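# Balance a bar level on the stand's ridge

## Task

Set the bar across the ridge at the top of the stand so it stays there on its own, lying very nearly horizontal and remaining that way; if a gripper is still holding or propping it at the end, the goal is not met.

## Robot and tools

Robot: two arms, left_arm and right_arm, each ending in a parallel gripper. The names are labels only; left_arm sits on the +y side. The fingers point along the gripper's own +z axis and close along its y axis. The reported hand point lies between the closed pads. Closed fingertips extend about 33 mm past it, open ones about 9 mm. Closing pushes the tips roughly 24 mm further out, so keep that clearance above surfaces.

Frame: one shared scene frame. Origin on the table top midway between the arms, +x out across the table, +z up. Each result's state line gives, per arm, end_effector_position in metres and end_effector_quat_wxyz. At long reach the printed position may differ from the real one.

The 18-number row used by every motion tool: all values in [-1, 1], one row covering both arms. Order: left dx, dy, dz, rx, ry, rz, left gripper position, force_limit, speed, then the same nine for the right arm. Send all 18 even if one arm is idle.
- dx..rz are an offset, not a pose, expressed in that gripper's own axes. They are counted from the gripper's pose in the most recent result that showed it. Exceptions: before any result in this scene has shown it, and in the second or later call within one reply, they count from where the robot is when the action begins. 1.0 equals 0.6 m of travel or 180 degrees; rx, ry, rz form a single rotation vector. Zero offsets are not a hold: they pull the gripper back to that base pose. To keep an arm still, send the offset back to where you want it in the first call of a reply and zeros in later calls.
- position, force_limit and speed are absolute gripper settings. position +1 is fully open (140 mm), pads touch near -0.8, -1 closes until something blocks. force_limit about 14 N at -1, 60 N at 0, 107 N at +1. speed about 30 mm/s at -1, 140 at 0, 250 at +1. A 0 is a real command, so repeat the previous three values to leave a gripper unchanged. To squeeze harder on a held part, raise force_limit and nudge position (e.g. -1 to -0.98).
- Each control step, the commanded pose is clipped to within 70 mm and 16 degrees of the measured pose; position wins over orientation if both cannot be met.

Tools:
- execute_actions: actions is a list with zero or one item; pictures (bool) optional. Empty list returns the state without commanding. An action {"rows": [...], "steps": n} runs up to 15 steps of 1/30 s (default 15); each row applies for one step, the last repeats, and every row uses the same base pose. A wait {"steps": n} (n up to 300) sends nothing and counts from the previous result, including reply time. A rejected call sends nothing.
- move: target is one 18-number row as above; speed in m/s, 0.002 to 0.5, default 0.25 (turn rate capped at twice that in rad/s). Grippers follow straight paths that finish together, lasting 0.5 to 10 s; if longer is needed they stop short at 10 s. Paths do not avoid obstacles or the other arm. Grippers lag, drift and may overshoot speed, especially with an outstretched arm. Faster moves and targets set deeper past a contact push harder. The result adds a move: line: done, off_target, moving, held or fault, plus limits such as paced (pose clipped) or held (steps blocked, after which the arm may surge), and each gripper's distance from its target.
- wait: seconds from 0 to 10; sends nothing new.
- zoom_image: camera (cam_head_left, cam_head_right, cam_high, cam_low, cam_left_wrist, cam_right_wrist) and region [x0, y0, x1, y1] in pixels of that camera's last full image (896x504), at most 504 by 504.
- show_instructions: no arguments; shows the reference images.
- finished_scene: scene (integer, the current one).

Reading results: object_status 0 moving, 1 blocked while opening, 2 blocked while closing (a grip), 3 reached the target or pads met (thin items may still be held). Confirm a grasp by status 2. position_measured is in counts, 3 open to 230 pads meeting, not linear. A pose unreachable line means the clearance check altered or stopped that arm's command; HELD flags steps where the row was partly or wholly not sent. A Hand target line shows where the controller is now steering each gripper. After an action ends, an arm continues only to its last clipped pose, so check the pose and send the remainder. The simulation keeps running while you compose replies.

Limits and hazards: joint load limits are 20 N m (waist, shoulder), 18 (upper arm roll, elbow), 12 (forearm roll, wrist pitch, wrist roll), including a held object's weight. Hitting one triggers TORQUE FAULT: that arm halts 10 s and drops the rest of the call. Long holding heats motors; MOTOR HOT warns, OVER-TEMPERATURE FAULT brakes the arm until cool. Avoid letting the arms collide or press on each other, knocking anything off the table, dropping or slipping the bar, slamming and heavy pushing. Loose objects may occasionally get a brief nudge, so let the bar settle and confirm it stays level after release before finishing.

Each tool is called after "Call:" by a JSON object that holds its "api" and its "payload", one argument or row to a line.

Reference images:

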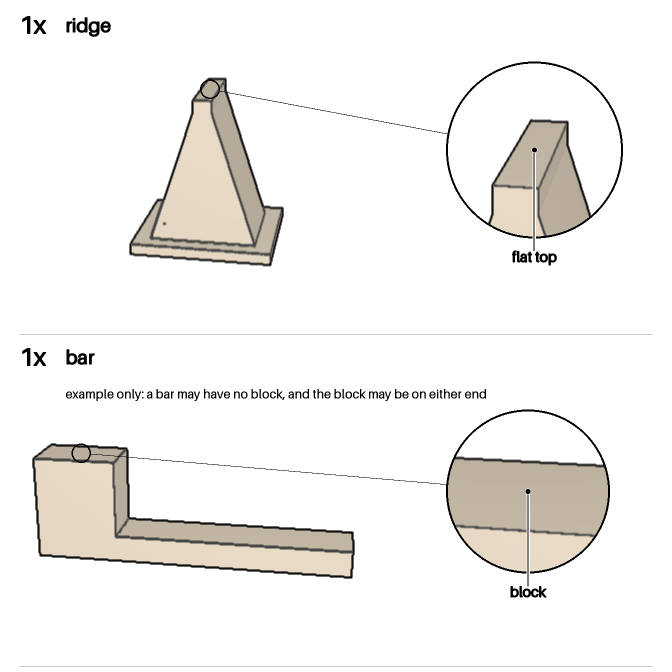

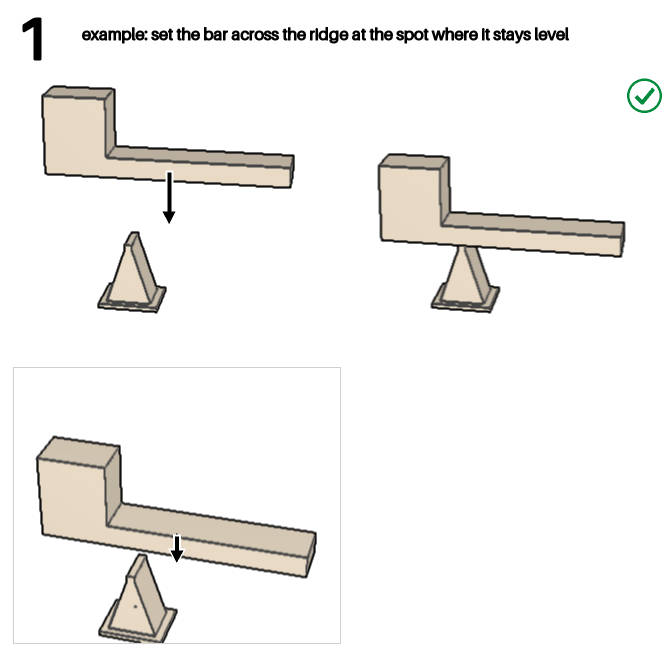

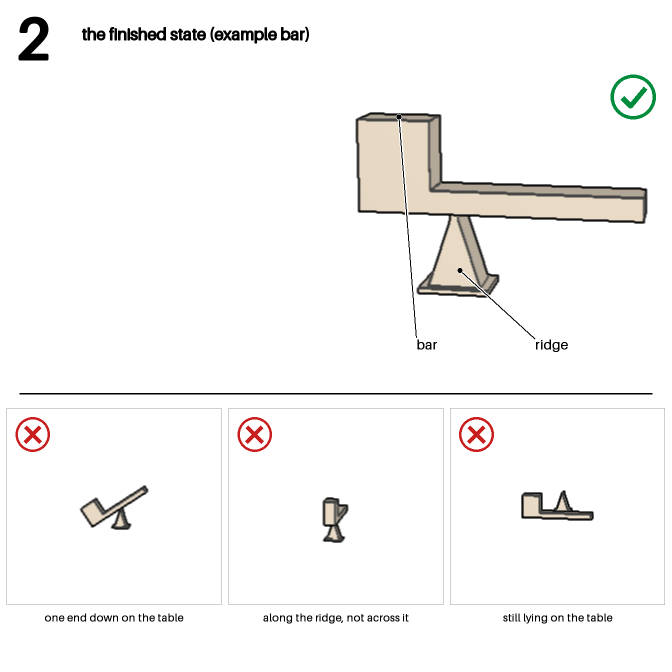

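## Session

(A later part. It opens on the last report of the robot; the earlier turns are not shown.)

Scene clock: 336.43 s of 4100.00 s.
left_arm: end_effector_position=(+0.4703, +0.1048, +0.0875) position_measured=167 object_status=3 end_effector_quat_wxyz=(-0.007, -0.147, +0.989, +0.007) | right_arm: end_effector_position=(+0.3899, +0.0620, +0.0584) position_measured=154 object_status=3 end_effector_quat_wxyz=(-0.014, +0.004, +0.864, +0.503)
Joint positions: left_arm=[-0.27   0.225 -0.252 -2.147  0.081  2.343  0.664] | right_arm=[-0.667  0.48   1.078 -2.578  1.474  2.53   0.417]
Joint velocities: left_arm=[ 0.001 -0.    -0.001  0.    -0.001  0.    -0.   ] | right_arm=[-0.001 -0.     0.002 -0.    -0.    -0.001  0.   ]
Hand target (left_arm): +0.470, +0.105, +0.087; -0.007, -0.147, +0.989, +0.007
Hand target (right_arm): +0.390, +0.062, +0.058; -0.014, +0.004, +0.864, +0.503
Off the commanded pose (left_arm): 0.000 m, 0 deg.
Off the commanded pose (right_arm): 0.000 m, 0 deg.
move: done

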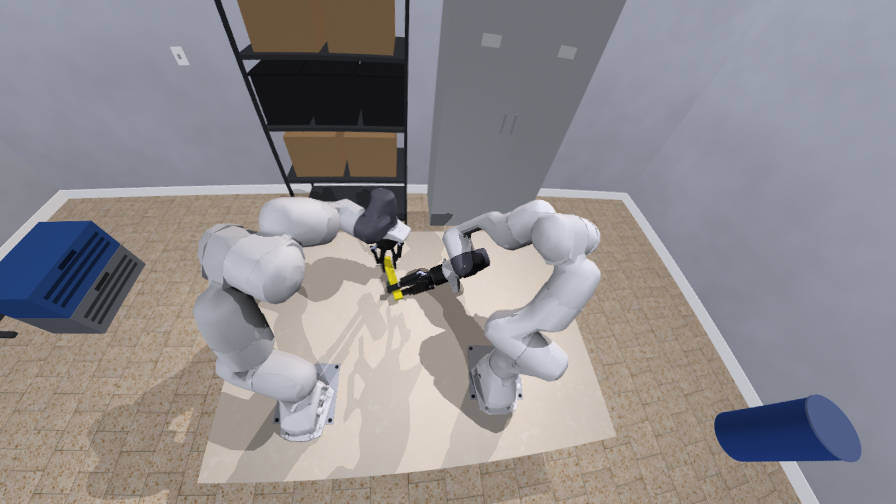

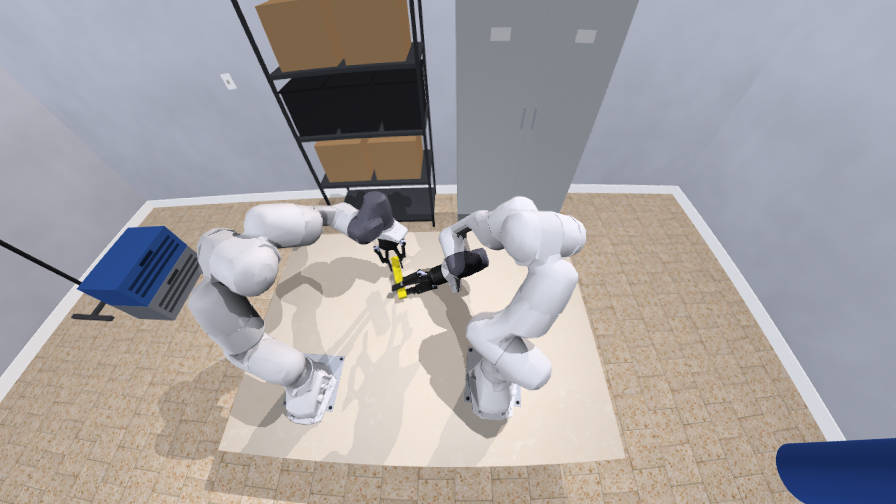

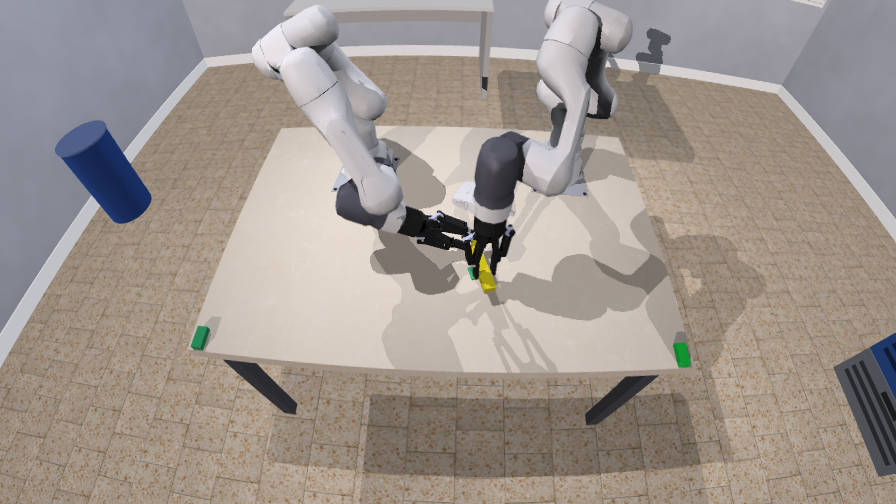

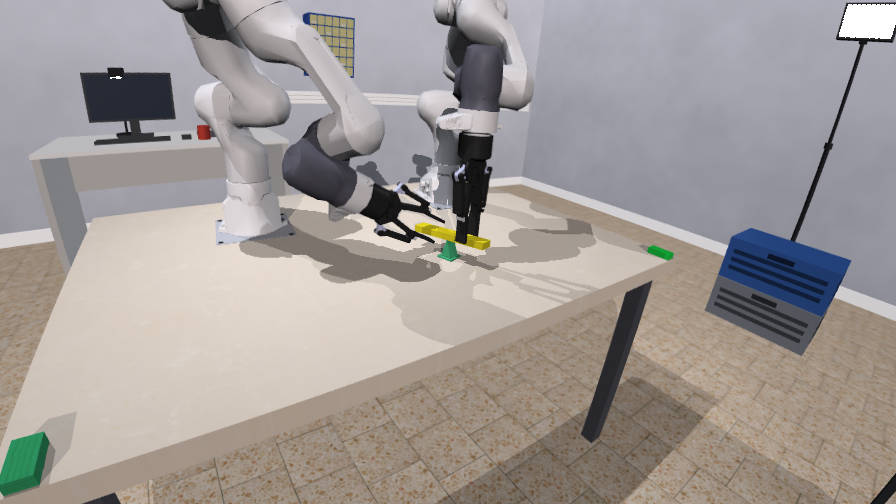

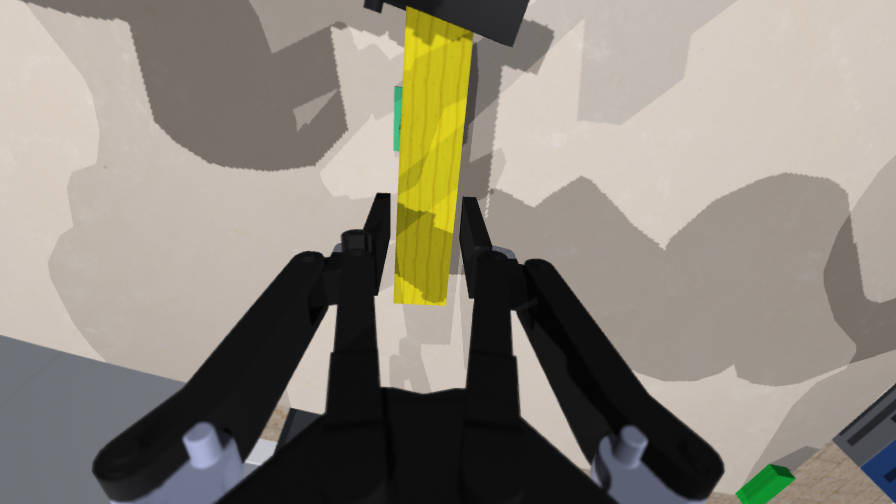

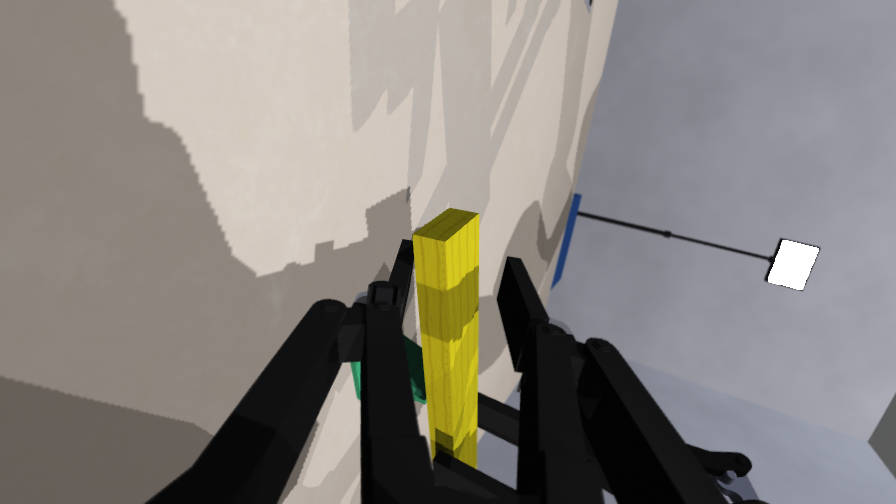

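Call:
{"api": "execute_actions", "payload": {
  "actions": [
    {"rows":[[0,0,0,0,0,0,-0.3,0.3,-1,0,0,0,0,0,0,-0.34,-1,-1]],"steps":15}
  ],
  "pictures": false
}}

Call:
{"api": "execute_actions", "payload": {
  "actions": [
    {"rows":[[0,0,0,0,0,0,-1,0.3,-0.6,0,0,0,0,0,0,-0.34,-1,-1]],"steps":15}
  ],
  "pictures": false
}}

Call:
{"api": "execute_actions", "payload": {
  "actions": [
    {"rows":[[-0.003,0,0,0,0,0,-1,0.3,-0.6,0,0,0,0,0,0,-0.34,-1,-1],[-0.005,0,0,0,0,0,-1,0.3,-0.6,0,0,0,0,0,0,-0.34,-1,-1],[-0.007,0,0,0,0,0,-1,0.3,-0.6,0,0,0,0,0,0,-0.34,-1,-1],[-0.009,0,0,0,0,0,-1,0.3,-0.6,0,0,0,0,0,0,-0.34,-1,-1],[-0.010,0,0,0,0,0,-1,0.3,-0.6,0,0,0,0,0,0,-0.34,-1,-1]],"steps":15}
  ],
  "pictures": false
}}

Call:
{"api": "execute_actions", "payload": {
  "actions": [
    {"rows":[[0,0,0,0,0,0,-0.3,0.3,-1,0,0,0,0,0,0,-0.34,-1,-1]],"steps":15}
  ],
  "pictures": false
}}

Call:
{"api": "execute_actions", "payload": {
  "actions": [
    {"rows":[[0,0,0,0,0,0,-0.3,0.3,-1,0,0,0,0,0,0,-0.2,-1,-1]],"steps":15}
  ],
  "pictures": false
}}

Call:
{"api": "wait", "payload": {
  "seconds": 1.5
}}

Scene clock: 344.17 s of 4100.00 s.
left_arm: end_effector_position=(+0.4703, +0.1048, +0.0875) position_measured=167 object_status=3 end_effector_quat_wxyz=(-0.007, -0.147, +0.989, +0.007) | right_arm: end_effector_position=(+0.3899, +0.0620, +0.0584) position_measured=172 object_status=0 end_effector_quat_wxyz=(-0.014, +0.004, +0.864, +0.503)
Joint positions: left_arm=[-0.27   0.225 -0.252 -2.147  0.081  2.343  0.664] | right_arm=[-0.667  0.48   1.078 -2.578  1.474  2.53   0.417]
Joint velocities: left_arm=[-0.001 -0.     0.001 -0.001 -0.    -0.    -0.001] | right_arm=[-0.    -0.001  0.     0.     0.001  0.     0.001]
Hand target (left_arm): +0.470, +0.105, +0.087; -0.007, -0.147, +0.989, +0.007
Hand target (right_arm): +0.390, +0.062, +0.058; -0.014, +0.004, +0.864, +0.503
Off the commanded pose (left_arm): 0.000 m, 0 deg.
Off the commanded pose (right_arm): 0.000 m, 0 deg.
Steps of this call (steps 1 to 130: nothing new was sent; then 2.90 s passed at rest; steps 131 to 145: all 15 steps of this action). Readings (end_effector_position | what the end effector reports):
131: left_arm (+0.4703, +0.1048, +0.0875) | right_arm (+0.3899, +0.0620, +0.0584) | left_arm position_measured=167 object_status=3 | right_arm position_measured=154 object_status=0
132: left_arm (+0.4703, +0.1048, +0.0875) | right_arm (+0.3899, +0.0620, +0.0584) | left_arm position_measured=167 object_status=3 | right_arm position_measured=155 object_status=0
134: left_arm (+0.4703, +0.1048, +0.0875) | right_arm (+0.3899, +0.0620, +0.0584) | left_arm position_measured=167 object_status=3 | right_arm position_measured=159 object_status=0
138: left_arm (+0.4703, +0.1048, +0.0875) | right_arm (+0.3899, +0.0620, +0.0584) | left_arm position_measured=167 object_status=3 | right_arm position_measured=165 object_status=0
145: the state above

Scene clock: 344.67 s of 4100.00 s.
left_arm: end_effector_position=(+0.4704, +0.1048, +0.0875) position_measured=187 object_status=2 end_effector_quat_wxyz=(-0.007, -0.147, +0.989, +0.007) | right_arm: end_effector_position=(+0.3899, +0.0620, +0.0583) position_measured=172 object_status=3 end_effector_quat_wxyz=(-0.014, +0.004, +0.864, +0.503)
Joint positions: left_arm=[-0.27   0.225 -0.252 -2.147  0.081  2.343  0.664] | right_arm=[-0.667  0.48   1.078 -2.578  1.474  2.53   0.417]
Joint velocities: left_arm=[-0.001  0.001  0.001  0.001 -0.    -0.     0.   ] | right_arm=[ 0.     0.     0.001 -0.001 -0.001 -0.001 -0.   ]
Hand target (left_arm): +0.470, +0.105, +0.087; -0.007, -0.147, +0.989, +0.007
Hand target (right_arm): +0.390, +0.062, +0.058; -0.014, +0.004, +0.864, +0.503
Off the commanded pose (left_arm): 0.000 m, 0 deg.
Off the commanded pose (right_arm): 0.000 m, 0 deg.
Steps of this call (steps 1 to 15: all 15 steps of this action). Readings (end_effector_position | what the end effector reports):
1: left_arm (+0.4703, +0.1048, +0.0875) | right_arm (+0.3899, +0.0620, +0.0584) | left_arm position_measured=167 object_status=0 | right_arm position_measured=172 object_status=0
2: left_arm (+0.4703, +0.1048, +0.0875) | right_arm (+0.3899, +0.0620, +0.0584) | left_arm position_measured=170 object_status=0 | right_arm position_measured=172 object_status=0
4: left_arm (+0.4703, +0.1048, +0.0875) | right_arm (+0.3899, +0.0620, +0.0584) | left_arm position_measured=178 object_status=0 | right_arm position_measured=172 object_status=3
8: left_arm (+0.4704, +0.1048, +0.0875) | right_arm (+0.3899, +0.0620, +0.0583) | left_arm position_measured=187 object_status=0 | right_arm position_measured=172 object_status=3
15: the state above

Scene clock: 345.17 s of 4100.00 s.
left_arm: end_effector_position=(+0.4742, +0.1052, +0.0875) position_measured=187 object_status=2 end_effector_quat_wxyz=(-0.007, -0.148, +0.989, +0.007) | right_arm: end_effector_position=(+0.3900, +0.0618, +0.0582) position_measured=172 object_status=3 end_effector_quat_wxyz=(-0.013, +0.004, +0.864, +0.503)
Joint positions: left_arm=[-0.267  0.233 -0.251 -2.134  0.081  2.338  0.668] | right_arm=[-0.667  0.48   1.078 -2.578  1.474  2.531  0.417]
Joint velocities: left_arm=[ 0.    -0.001 -0.001  0.    -0.001 -0.     0.004] | right_arm=[ 0.     0.    -0.002 -0.     0.     0.001  0.001]
Hand target (left_arm): +0.476, +0.107, +0.088; -0.007, -0.147, +0.989, +0.007
Hand target (right_arm): +0.390, +0.062, +0.058; -0.014, +0.004, +0.864, +0.503
Off the commanded pose (left_arm): 0.002 m, 0 deg.
Off the commanded pose (right_arm): 0.000 m, 0 deg.
Steps of this call (steps 1 to 15: all 15 steps of this action). Readings (end_effector_position | what the end effector reports):
1: left_arm (+0.4704, +0.1047, +0.0876) | right_arm (+0.3899, +0.0620, +0.0583) | left_arm position_measured=187 object_status=2 | right_arm position_measured=172 object_status=3
2: left_arm (+0.4707, +0.1046, +0.0876) | right_arm (+0.3899, +0.0619, +0.0583) | left_arm position_measured=187 object_status=2 | right_arm position_measured=172 object_status=3
4: left_arm (+0.4716, +0.1045, +0.0875) | right_arm (+0.3899, +0.0619, +0.0582) | left_arm position_measured=187 object_status=2 | right_arm position_measured=172 object_status=3
8: left_arm (+0.4737, +0.1050, +0.0874) | right_arm (+0.3900, +0.0618, +0.0582) | left_arm position_measured=187 object_status=2 | right_arm position_measured=172 object_status=3
15: the state above

Scene clock: 345.67 s of 4100.00 s.
left_arm: end_effector_position=(+0.4741, +0.1052, +0.0875) position_measured=167 object_status=0 end_effector_quat_wxyz=(-0.008, -0.148, +0.989, +0.007) | right_arm: end_effector_position=(+0.3900, +0.0618, +0.0582) position_measured=172 object_status=3 end_effector_quat_wxyz=(-0.013, +0.004, +0.864, +0.503)
Joint positions: left_arm=[-0.267  0.233 -0.251 -2.134  0.081  2.338  0.668] | right_arm=[-0.667  0.48   1.078 -2.578  1.474  2.531  0.417]
Joint velocities: left_arm=[-0.001  0.001  0.001 -0.     0.001 -0.     0.   ] | right_arm=[ 0.    -0.001 -0.001 -0.001  0.002  0.     0.001]
Hand target (left_arm): +0.474, +0.105, +0.087; -0.007, -0.148, +0.989, +0.007
Hand target (right_arm): +0.390, +0.062, +0.058; -0.013, +0.004, +0.864, +0.503
Off the commanded pose (left_arm): 0.000 m, 0 deg.
Off the commanded pose (right_arm): 0.000 m, 0 deg.
Steps of this call (steps 1 to 15: all 15 steps of this action). Readings (end_effector_position | what the end effector reports):
1: left_arm (+0.4742, +0.1052, +0.0875) | right_arm (+0.3900, +0.0618, +0.0582) | left_arm position_measured=187 object_status=0 | right_arm position_measured=172 object_status=3
2: left_arm (+0.4741, +0.1052, +0.0875) | right_arm (+0.3900, +0.0618, +0.0582) | left_arm position_measured=187 object_status=0 | right_arm position_measured=172 object_status=3
4: left_arm (+0.4741, +0.1052, +0.0875) | right_arm (+0.3900, +0.0618, +0.0582) | left_arm position_measured=182 object_status=0 | right_arm position_measured=172 object_status=3
8: left_arm (+0.4741, +0.1052, +0.0875) | right_arm (+0.3900, +0.0618, +0.0582) | left_arm position_measured=176 object_status=0 | right_arm position_measured=172 object_status=3
15: the state above

Scene clock: 346.17 s of 4100.00 s.
left_arm: end_effector_position=(+0.4741, +0.1052, +0.0875) position_measured=167 object_status=3 end_effector_quat_wxyz=(-0.008, -0.148, +0.989, +0.007) | right_arm: end_effector_position=(+0.3900, +0.0618, +0.0582) position_measured=154 object_status=0 end_effector_quat_wxyz=(-0.013, +0.004, +0.864, +0.503)
Joint positions: left_arm=[-0.267  0.233 -0.251 -2.134  0.081  2.338  0.668] | right_arm=[-0.667  0.48   1.078 -2.578  1.474  2.531  0.417]
Joint velocities: left_arm=[ 0.001  0.     0.     0.001  0.    -0.001  0.001] | right_arm=[-0.     0.     0.     0.    -0.001 -0.002  0.001]
Hand target (left_arm): +0.474, +0.105, +0.087; -0.008, -0.148, +0.989, +0.007
Hand target (right_arm): +0.390, +0.062, +0.058; -0.013, +0.004, +0.864, +0.503
Off the commanded pose (left_arm): 0.000 m, 0 deg.
Off the commanded pose (right_arm): 0.000 m, 0 deg.
Steps of this call (steps 1 to 15: all 15 steps of this action). Readings (end_effector_position | what the end effector reports):
1: left_arm (+0.4741, +0.1052, +0.0875) | right_arm (+0.3900, +0.0618, +0.0582) | left_arm position_measured=167 object_status=0 | right_arm position_measured=172 object_status=0
2: left_arm (+0.4741, +0.1052, +0.0875) | right_arm (+0.3900, +0.0618, +0.0582) | left_arm position_measured=167 object_status=0 | right_arm position_measured=171 object_status=0
4: left_arm (+0.4741, +0.1052, +0.0875) | right_arm (+0.3900, +0.0618, +0.0582) | left_arm position_measured=167 object_status=3 | right_arm position_measured=168 object_status=0
8: left_arm (+0.4741, +0.1052, +0.0875) | right_arm (+0.3900, +0.0618, +0.0582) | left_arm position_measured=167 object_status=3 | right_arm position_measured=161 object_status=0
15: the state above

Scene clock: 347.67 s of 4100.00 s.
left_arm: end_effector_position=(+0.4741, +0.1052, +0.0875) position_measured=167 object_status=3 end_effector_quat_wxyz=(-0.008, -0.148, +0.989, +0.007) | right_arm: end_effector_position=(+0.3900, +0.0618, +0.0582) position_measured=154 object_status=3 end_effector_quat_wxyz=(-0.013, +0.004, +0.864, +0.503)
Joint positions: left_arm=[-0.267  0.233 -0.251 -2.134  0.081  2.338  0.668] | right_arm=[-0.667  0.48   1.078 -2.578  1.474  2.531  0.417]
Joint velocities: left_arm=[ 0.     0.    -0.001  0.     0.002 -0.001 -0.001] | right_arm=[-0.    -0.001  0.001 -0.001  0.002  0.001 -0.001]
Hand target (left_arm): +0.474, +0.105, +0.087; -0.008, -0.148, +0.989, +0.007
Hand target (right_arm): +0.390, +0.062, +0.058; -0.013, +0.004, +0.864, +0.503
Off the commanded pose (left_arm): 0.000 m, 0 deg.
Off the commanded pose (right_arm): 0.000 m, 0 deg.
Steps of this call (steps 1 to 45: nothing new was sent). Readings (end_effector_position | what the end effector reports):
1: left_arm (+0.4741, +0.1052, +0.0875) | right_arm (+0.3900, +0.0618, +0.0582) | left_arm position_measured=167 object_status=3 | right_arm position_measured=154 object_status=0
2: left_arm (+0.4741, +0.1052, +0.0875) | right_arm (+0.3900, +0.0618, +0.0582) | left_arm position_measured=167 object_status=3 | right_arm position_measured=154 object_status=0
4: left_arm (+0.4741, +0.1052, +0.0875) | right_arm (+0.3900, +0.0618, +0.0582) | left_arm position_measured=167 object_status=3 | right_arm position_measured=154 object_status=3
8: left_arm (+0.4741, +0.1052, +0.0875) | right_arm (+0.3900, +0.0618, +0.0582) | left_arm position_measured=167 object_status=3 | right_arm position_measured=154 object_status=3
45: the state above

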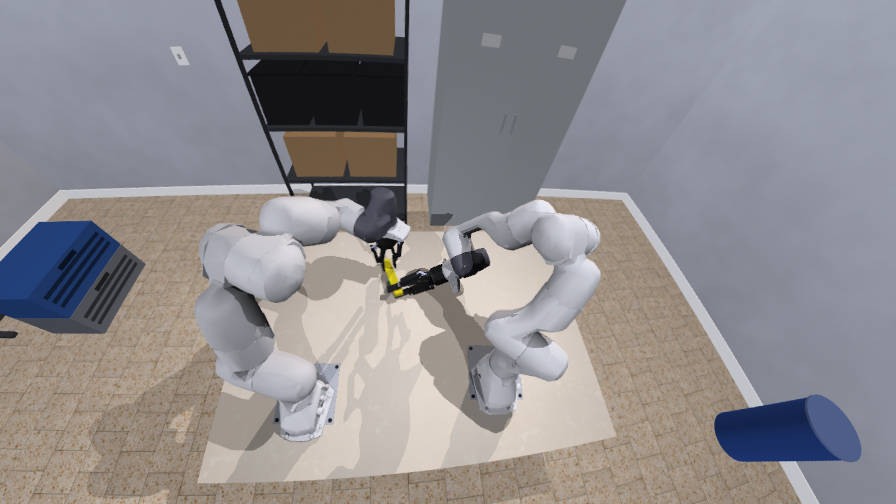

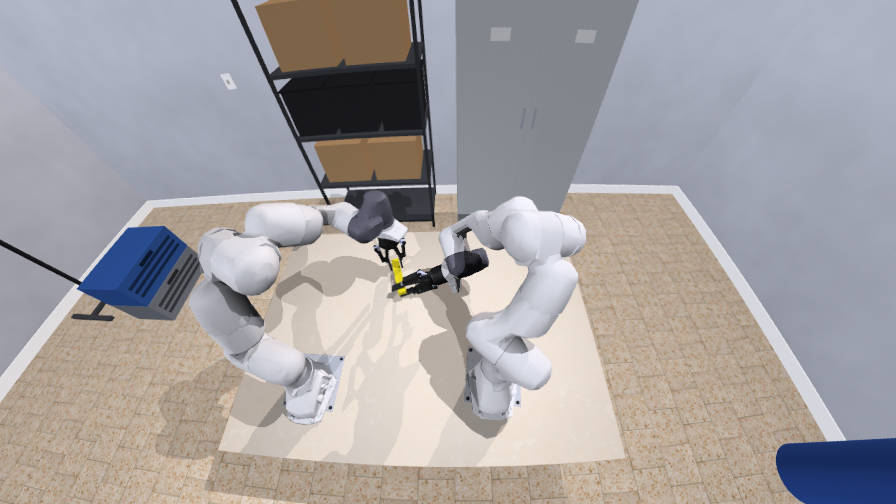

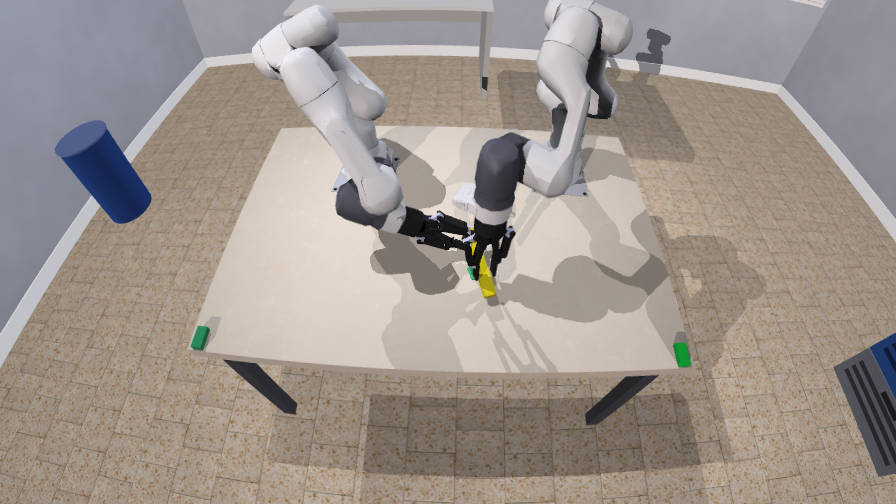

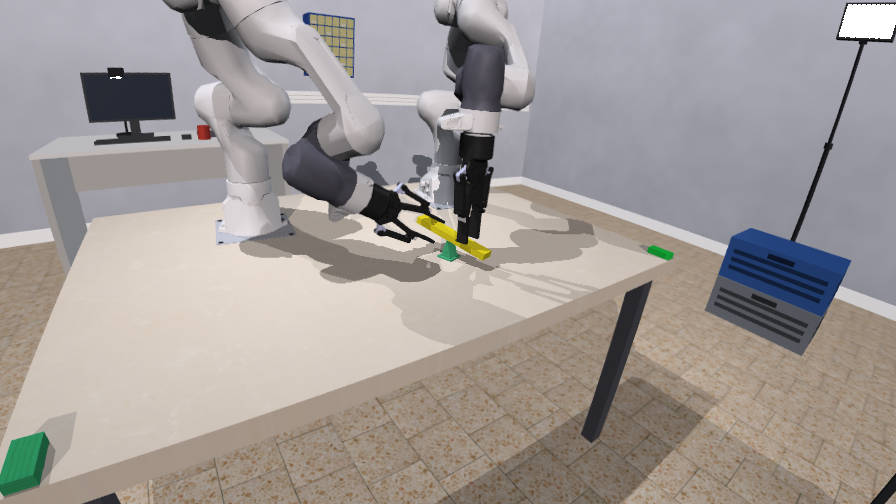

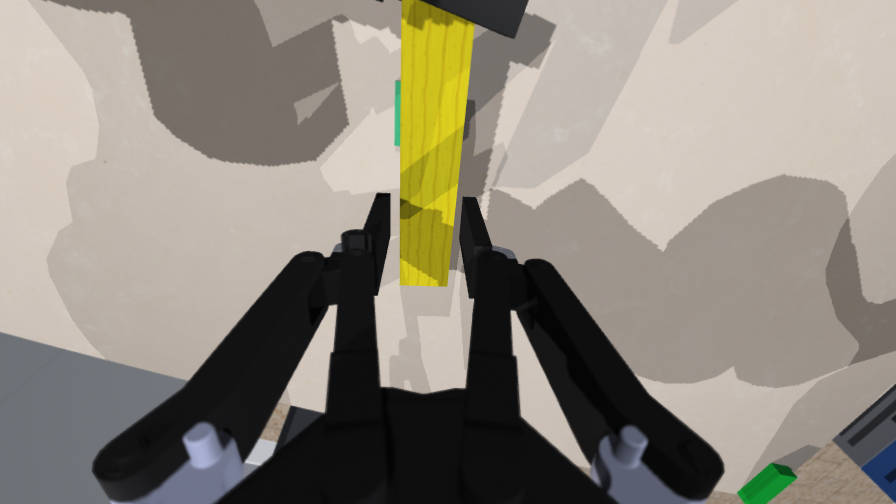

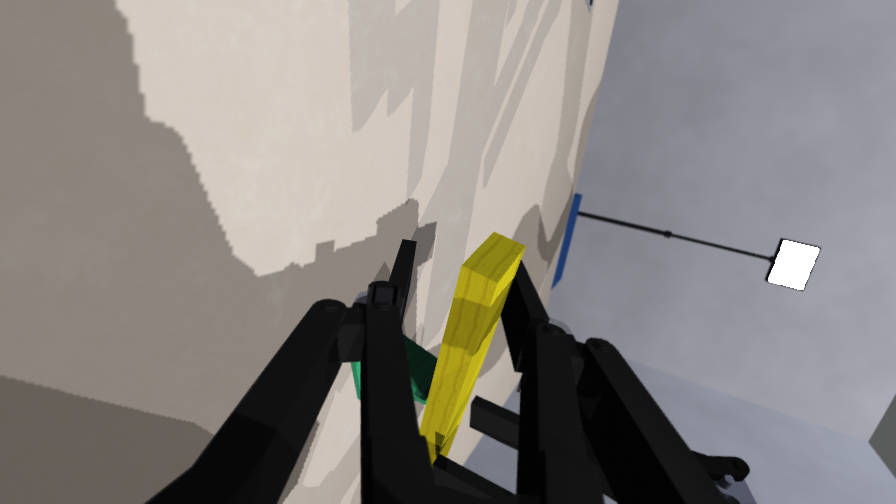

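Call:
{"api": "move", "payload": {
  "target": [0,0,0,0,0,0,-0.3,0.3,-1,0,-0.008,0.0046,0,0,0,-0.34,-1,-1],
  "speed": 0.01
}}

Scene clock: 352.20 s of 4100.00 s.
left_arm: end_effector_position=(+0.4741, +0.1052, +0.0875) position_measured=167 object_status=3 end_effector_quat_wxyz=(-0.008, -0.148, +0.989, +0.007) | right_arm: end_effector_position=(+0.3885, +0.0624, +0.0533) position_measured=172 object_status=3 end_effector_quat_wxyz=(-0.016, +0.006, +0.864, +0.504)
Joint positions: left_arm=[-0.267  0.233 -0.251 -2.134  0.081  2.338  0.668] | right_arm=[-0.654  0.501  1.063 -2.574  1.474  2.54   0.408]
Joint velocities: left_arm=[-0.001 -0.001 -0.001  0.001 -0.001  0.001 -0.001] | right_arm=[ 0.002  0.002 -0.002  0.002 -0.001  0.005 -0.01 ]
Hand target (left_arm): +0.474, +0.105, +0.087; -0.008, -0.148, +0.989, +0.007
Hand target (right_arm): +0.390, +0.062, +0.052; -0.014, +0.004, +0.864, +0.503
Off the commanded pose (left_arm): 0.000 m, 0 deg.
Off the commanded pose (right_arm): 0.002 m, 0 deg.
After step 90, 0.77 s passed at rest.
move: done

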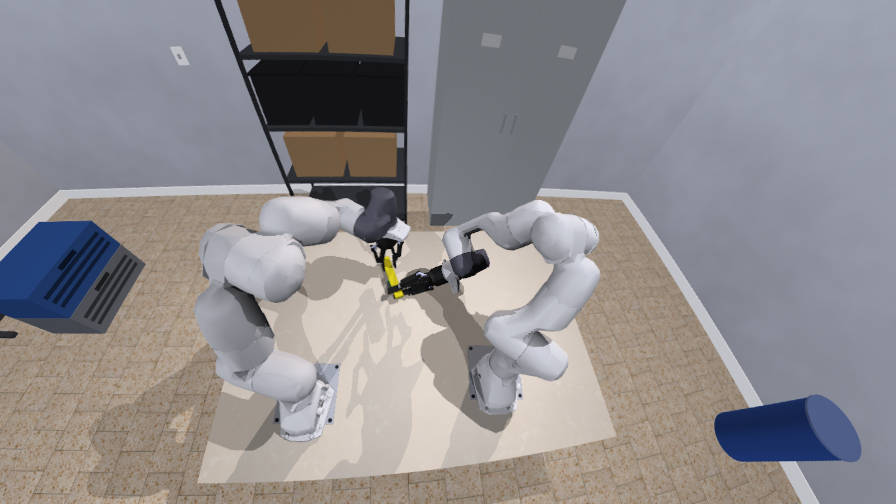

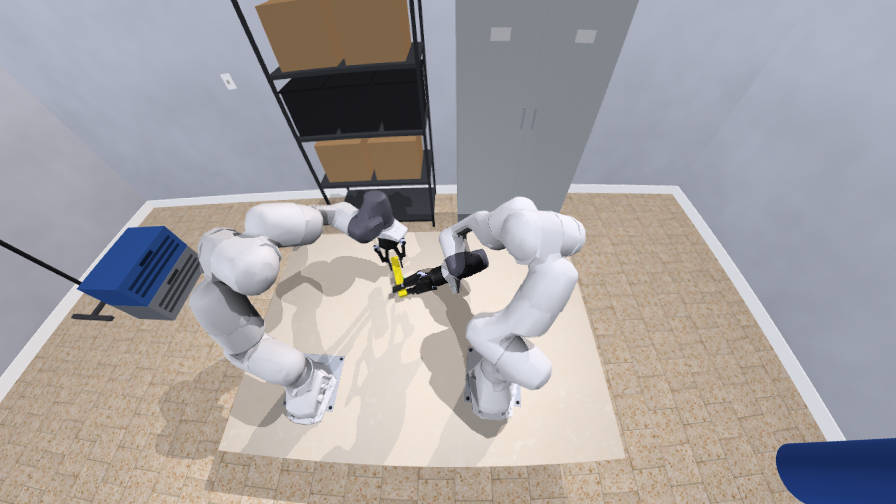

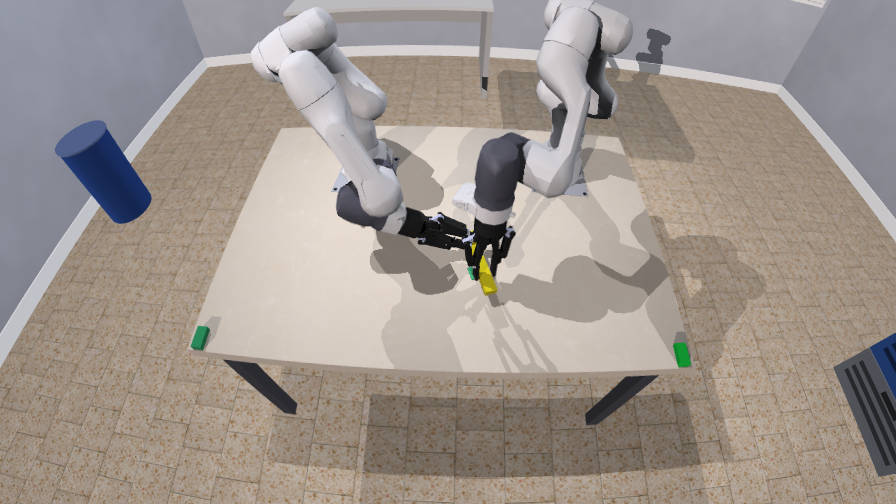

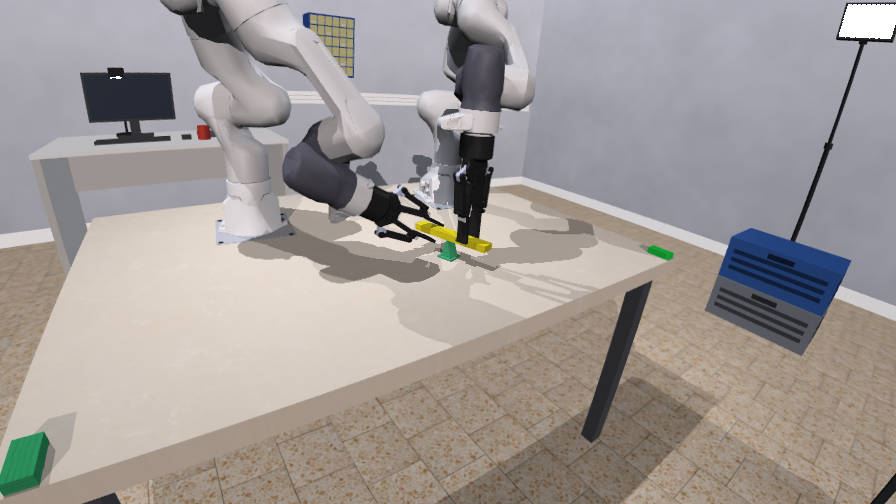

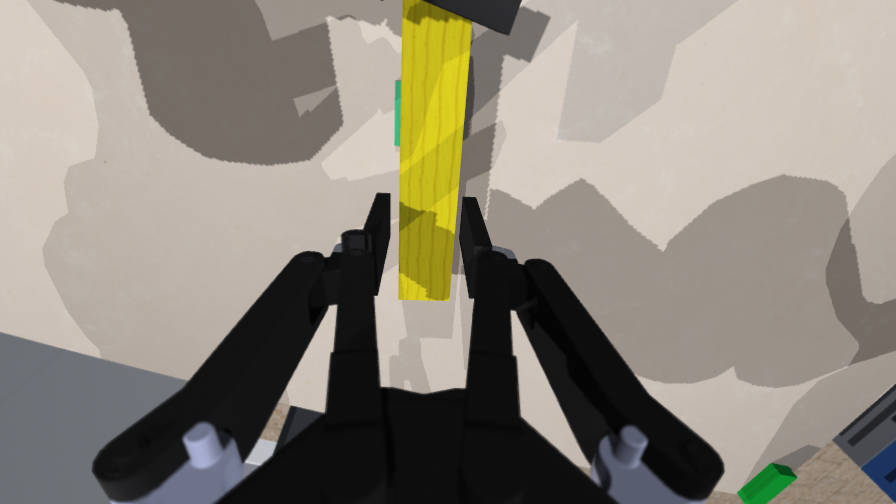

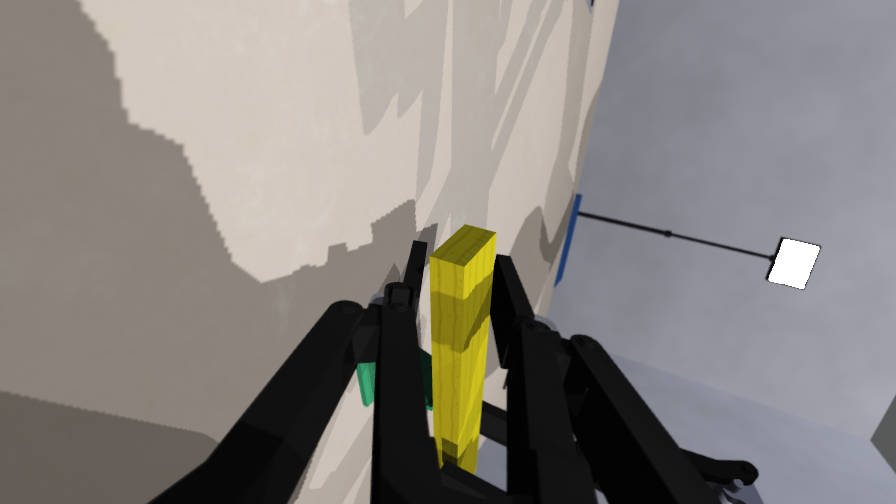

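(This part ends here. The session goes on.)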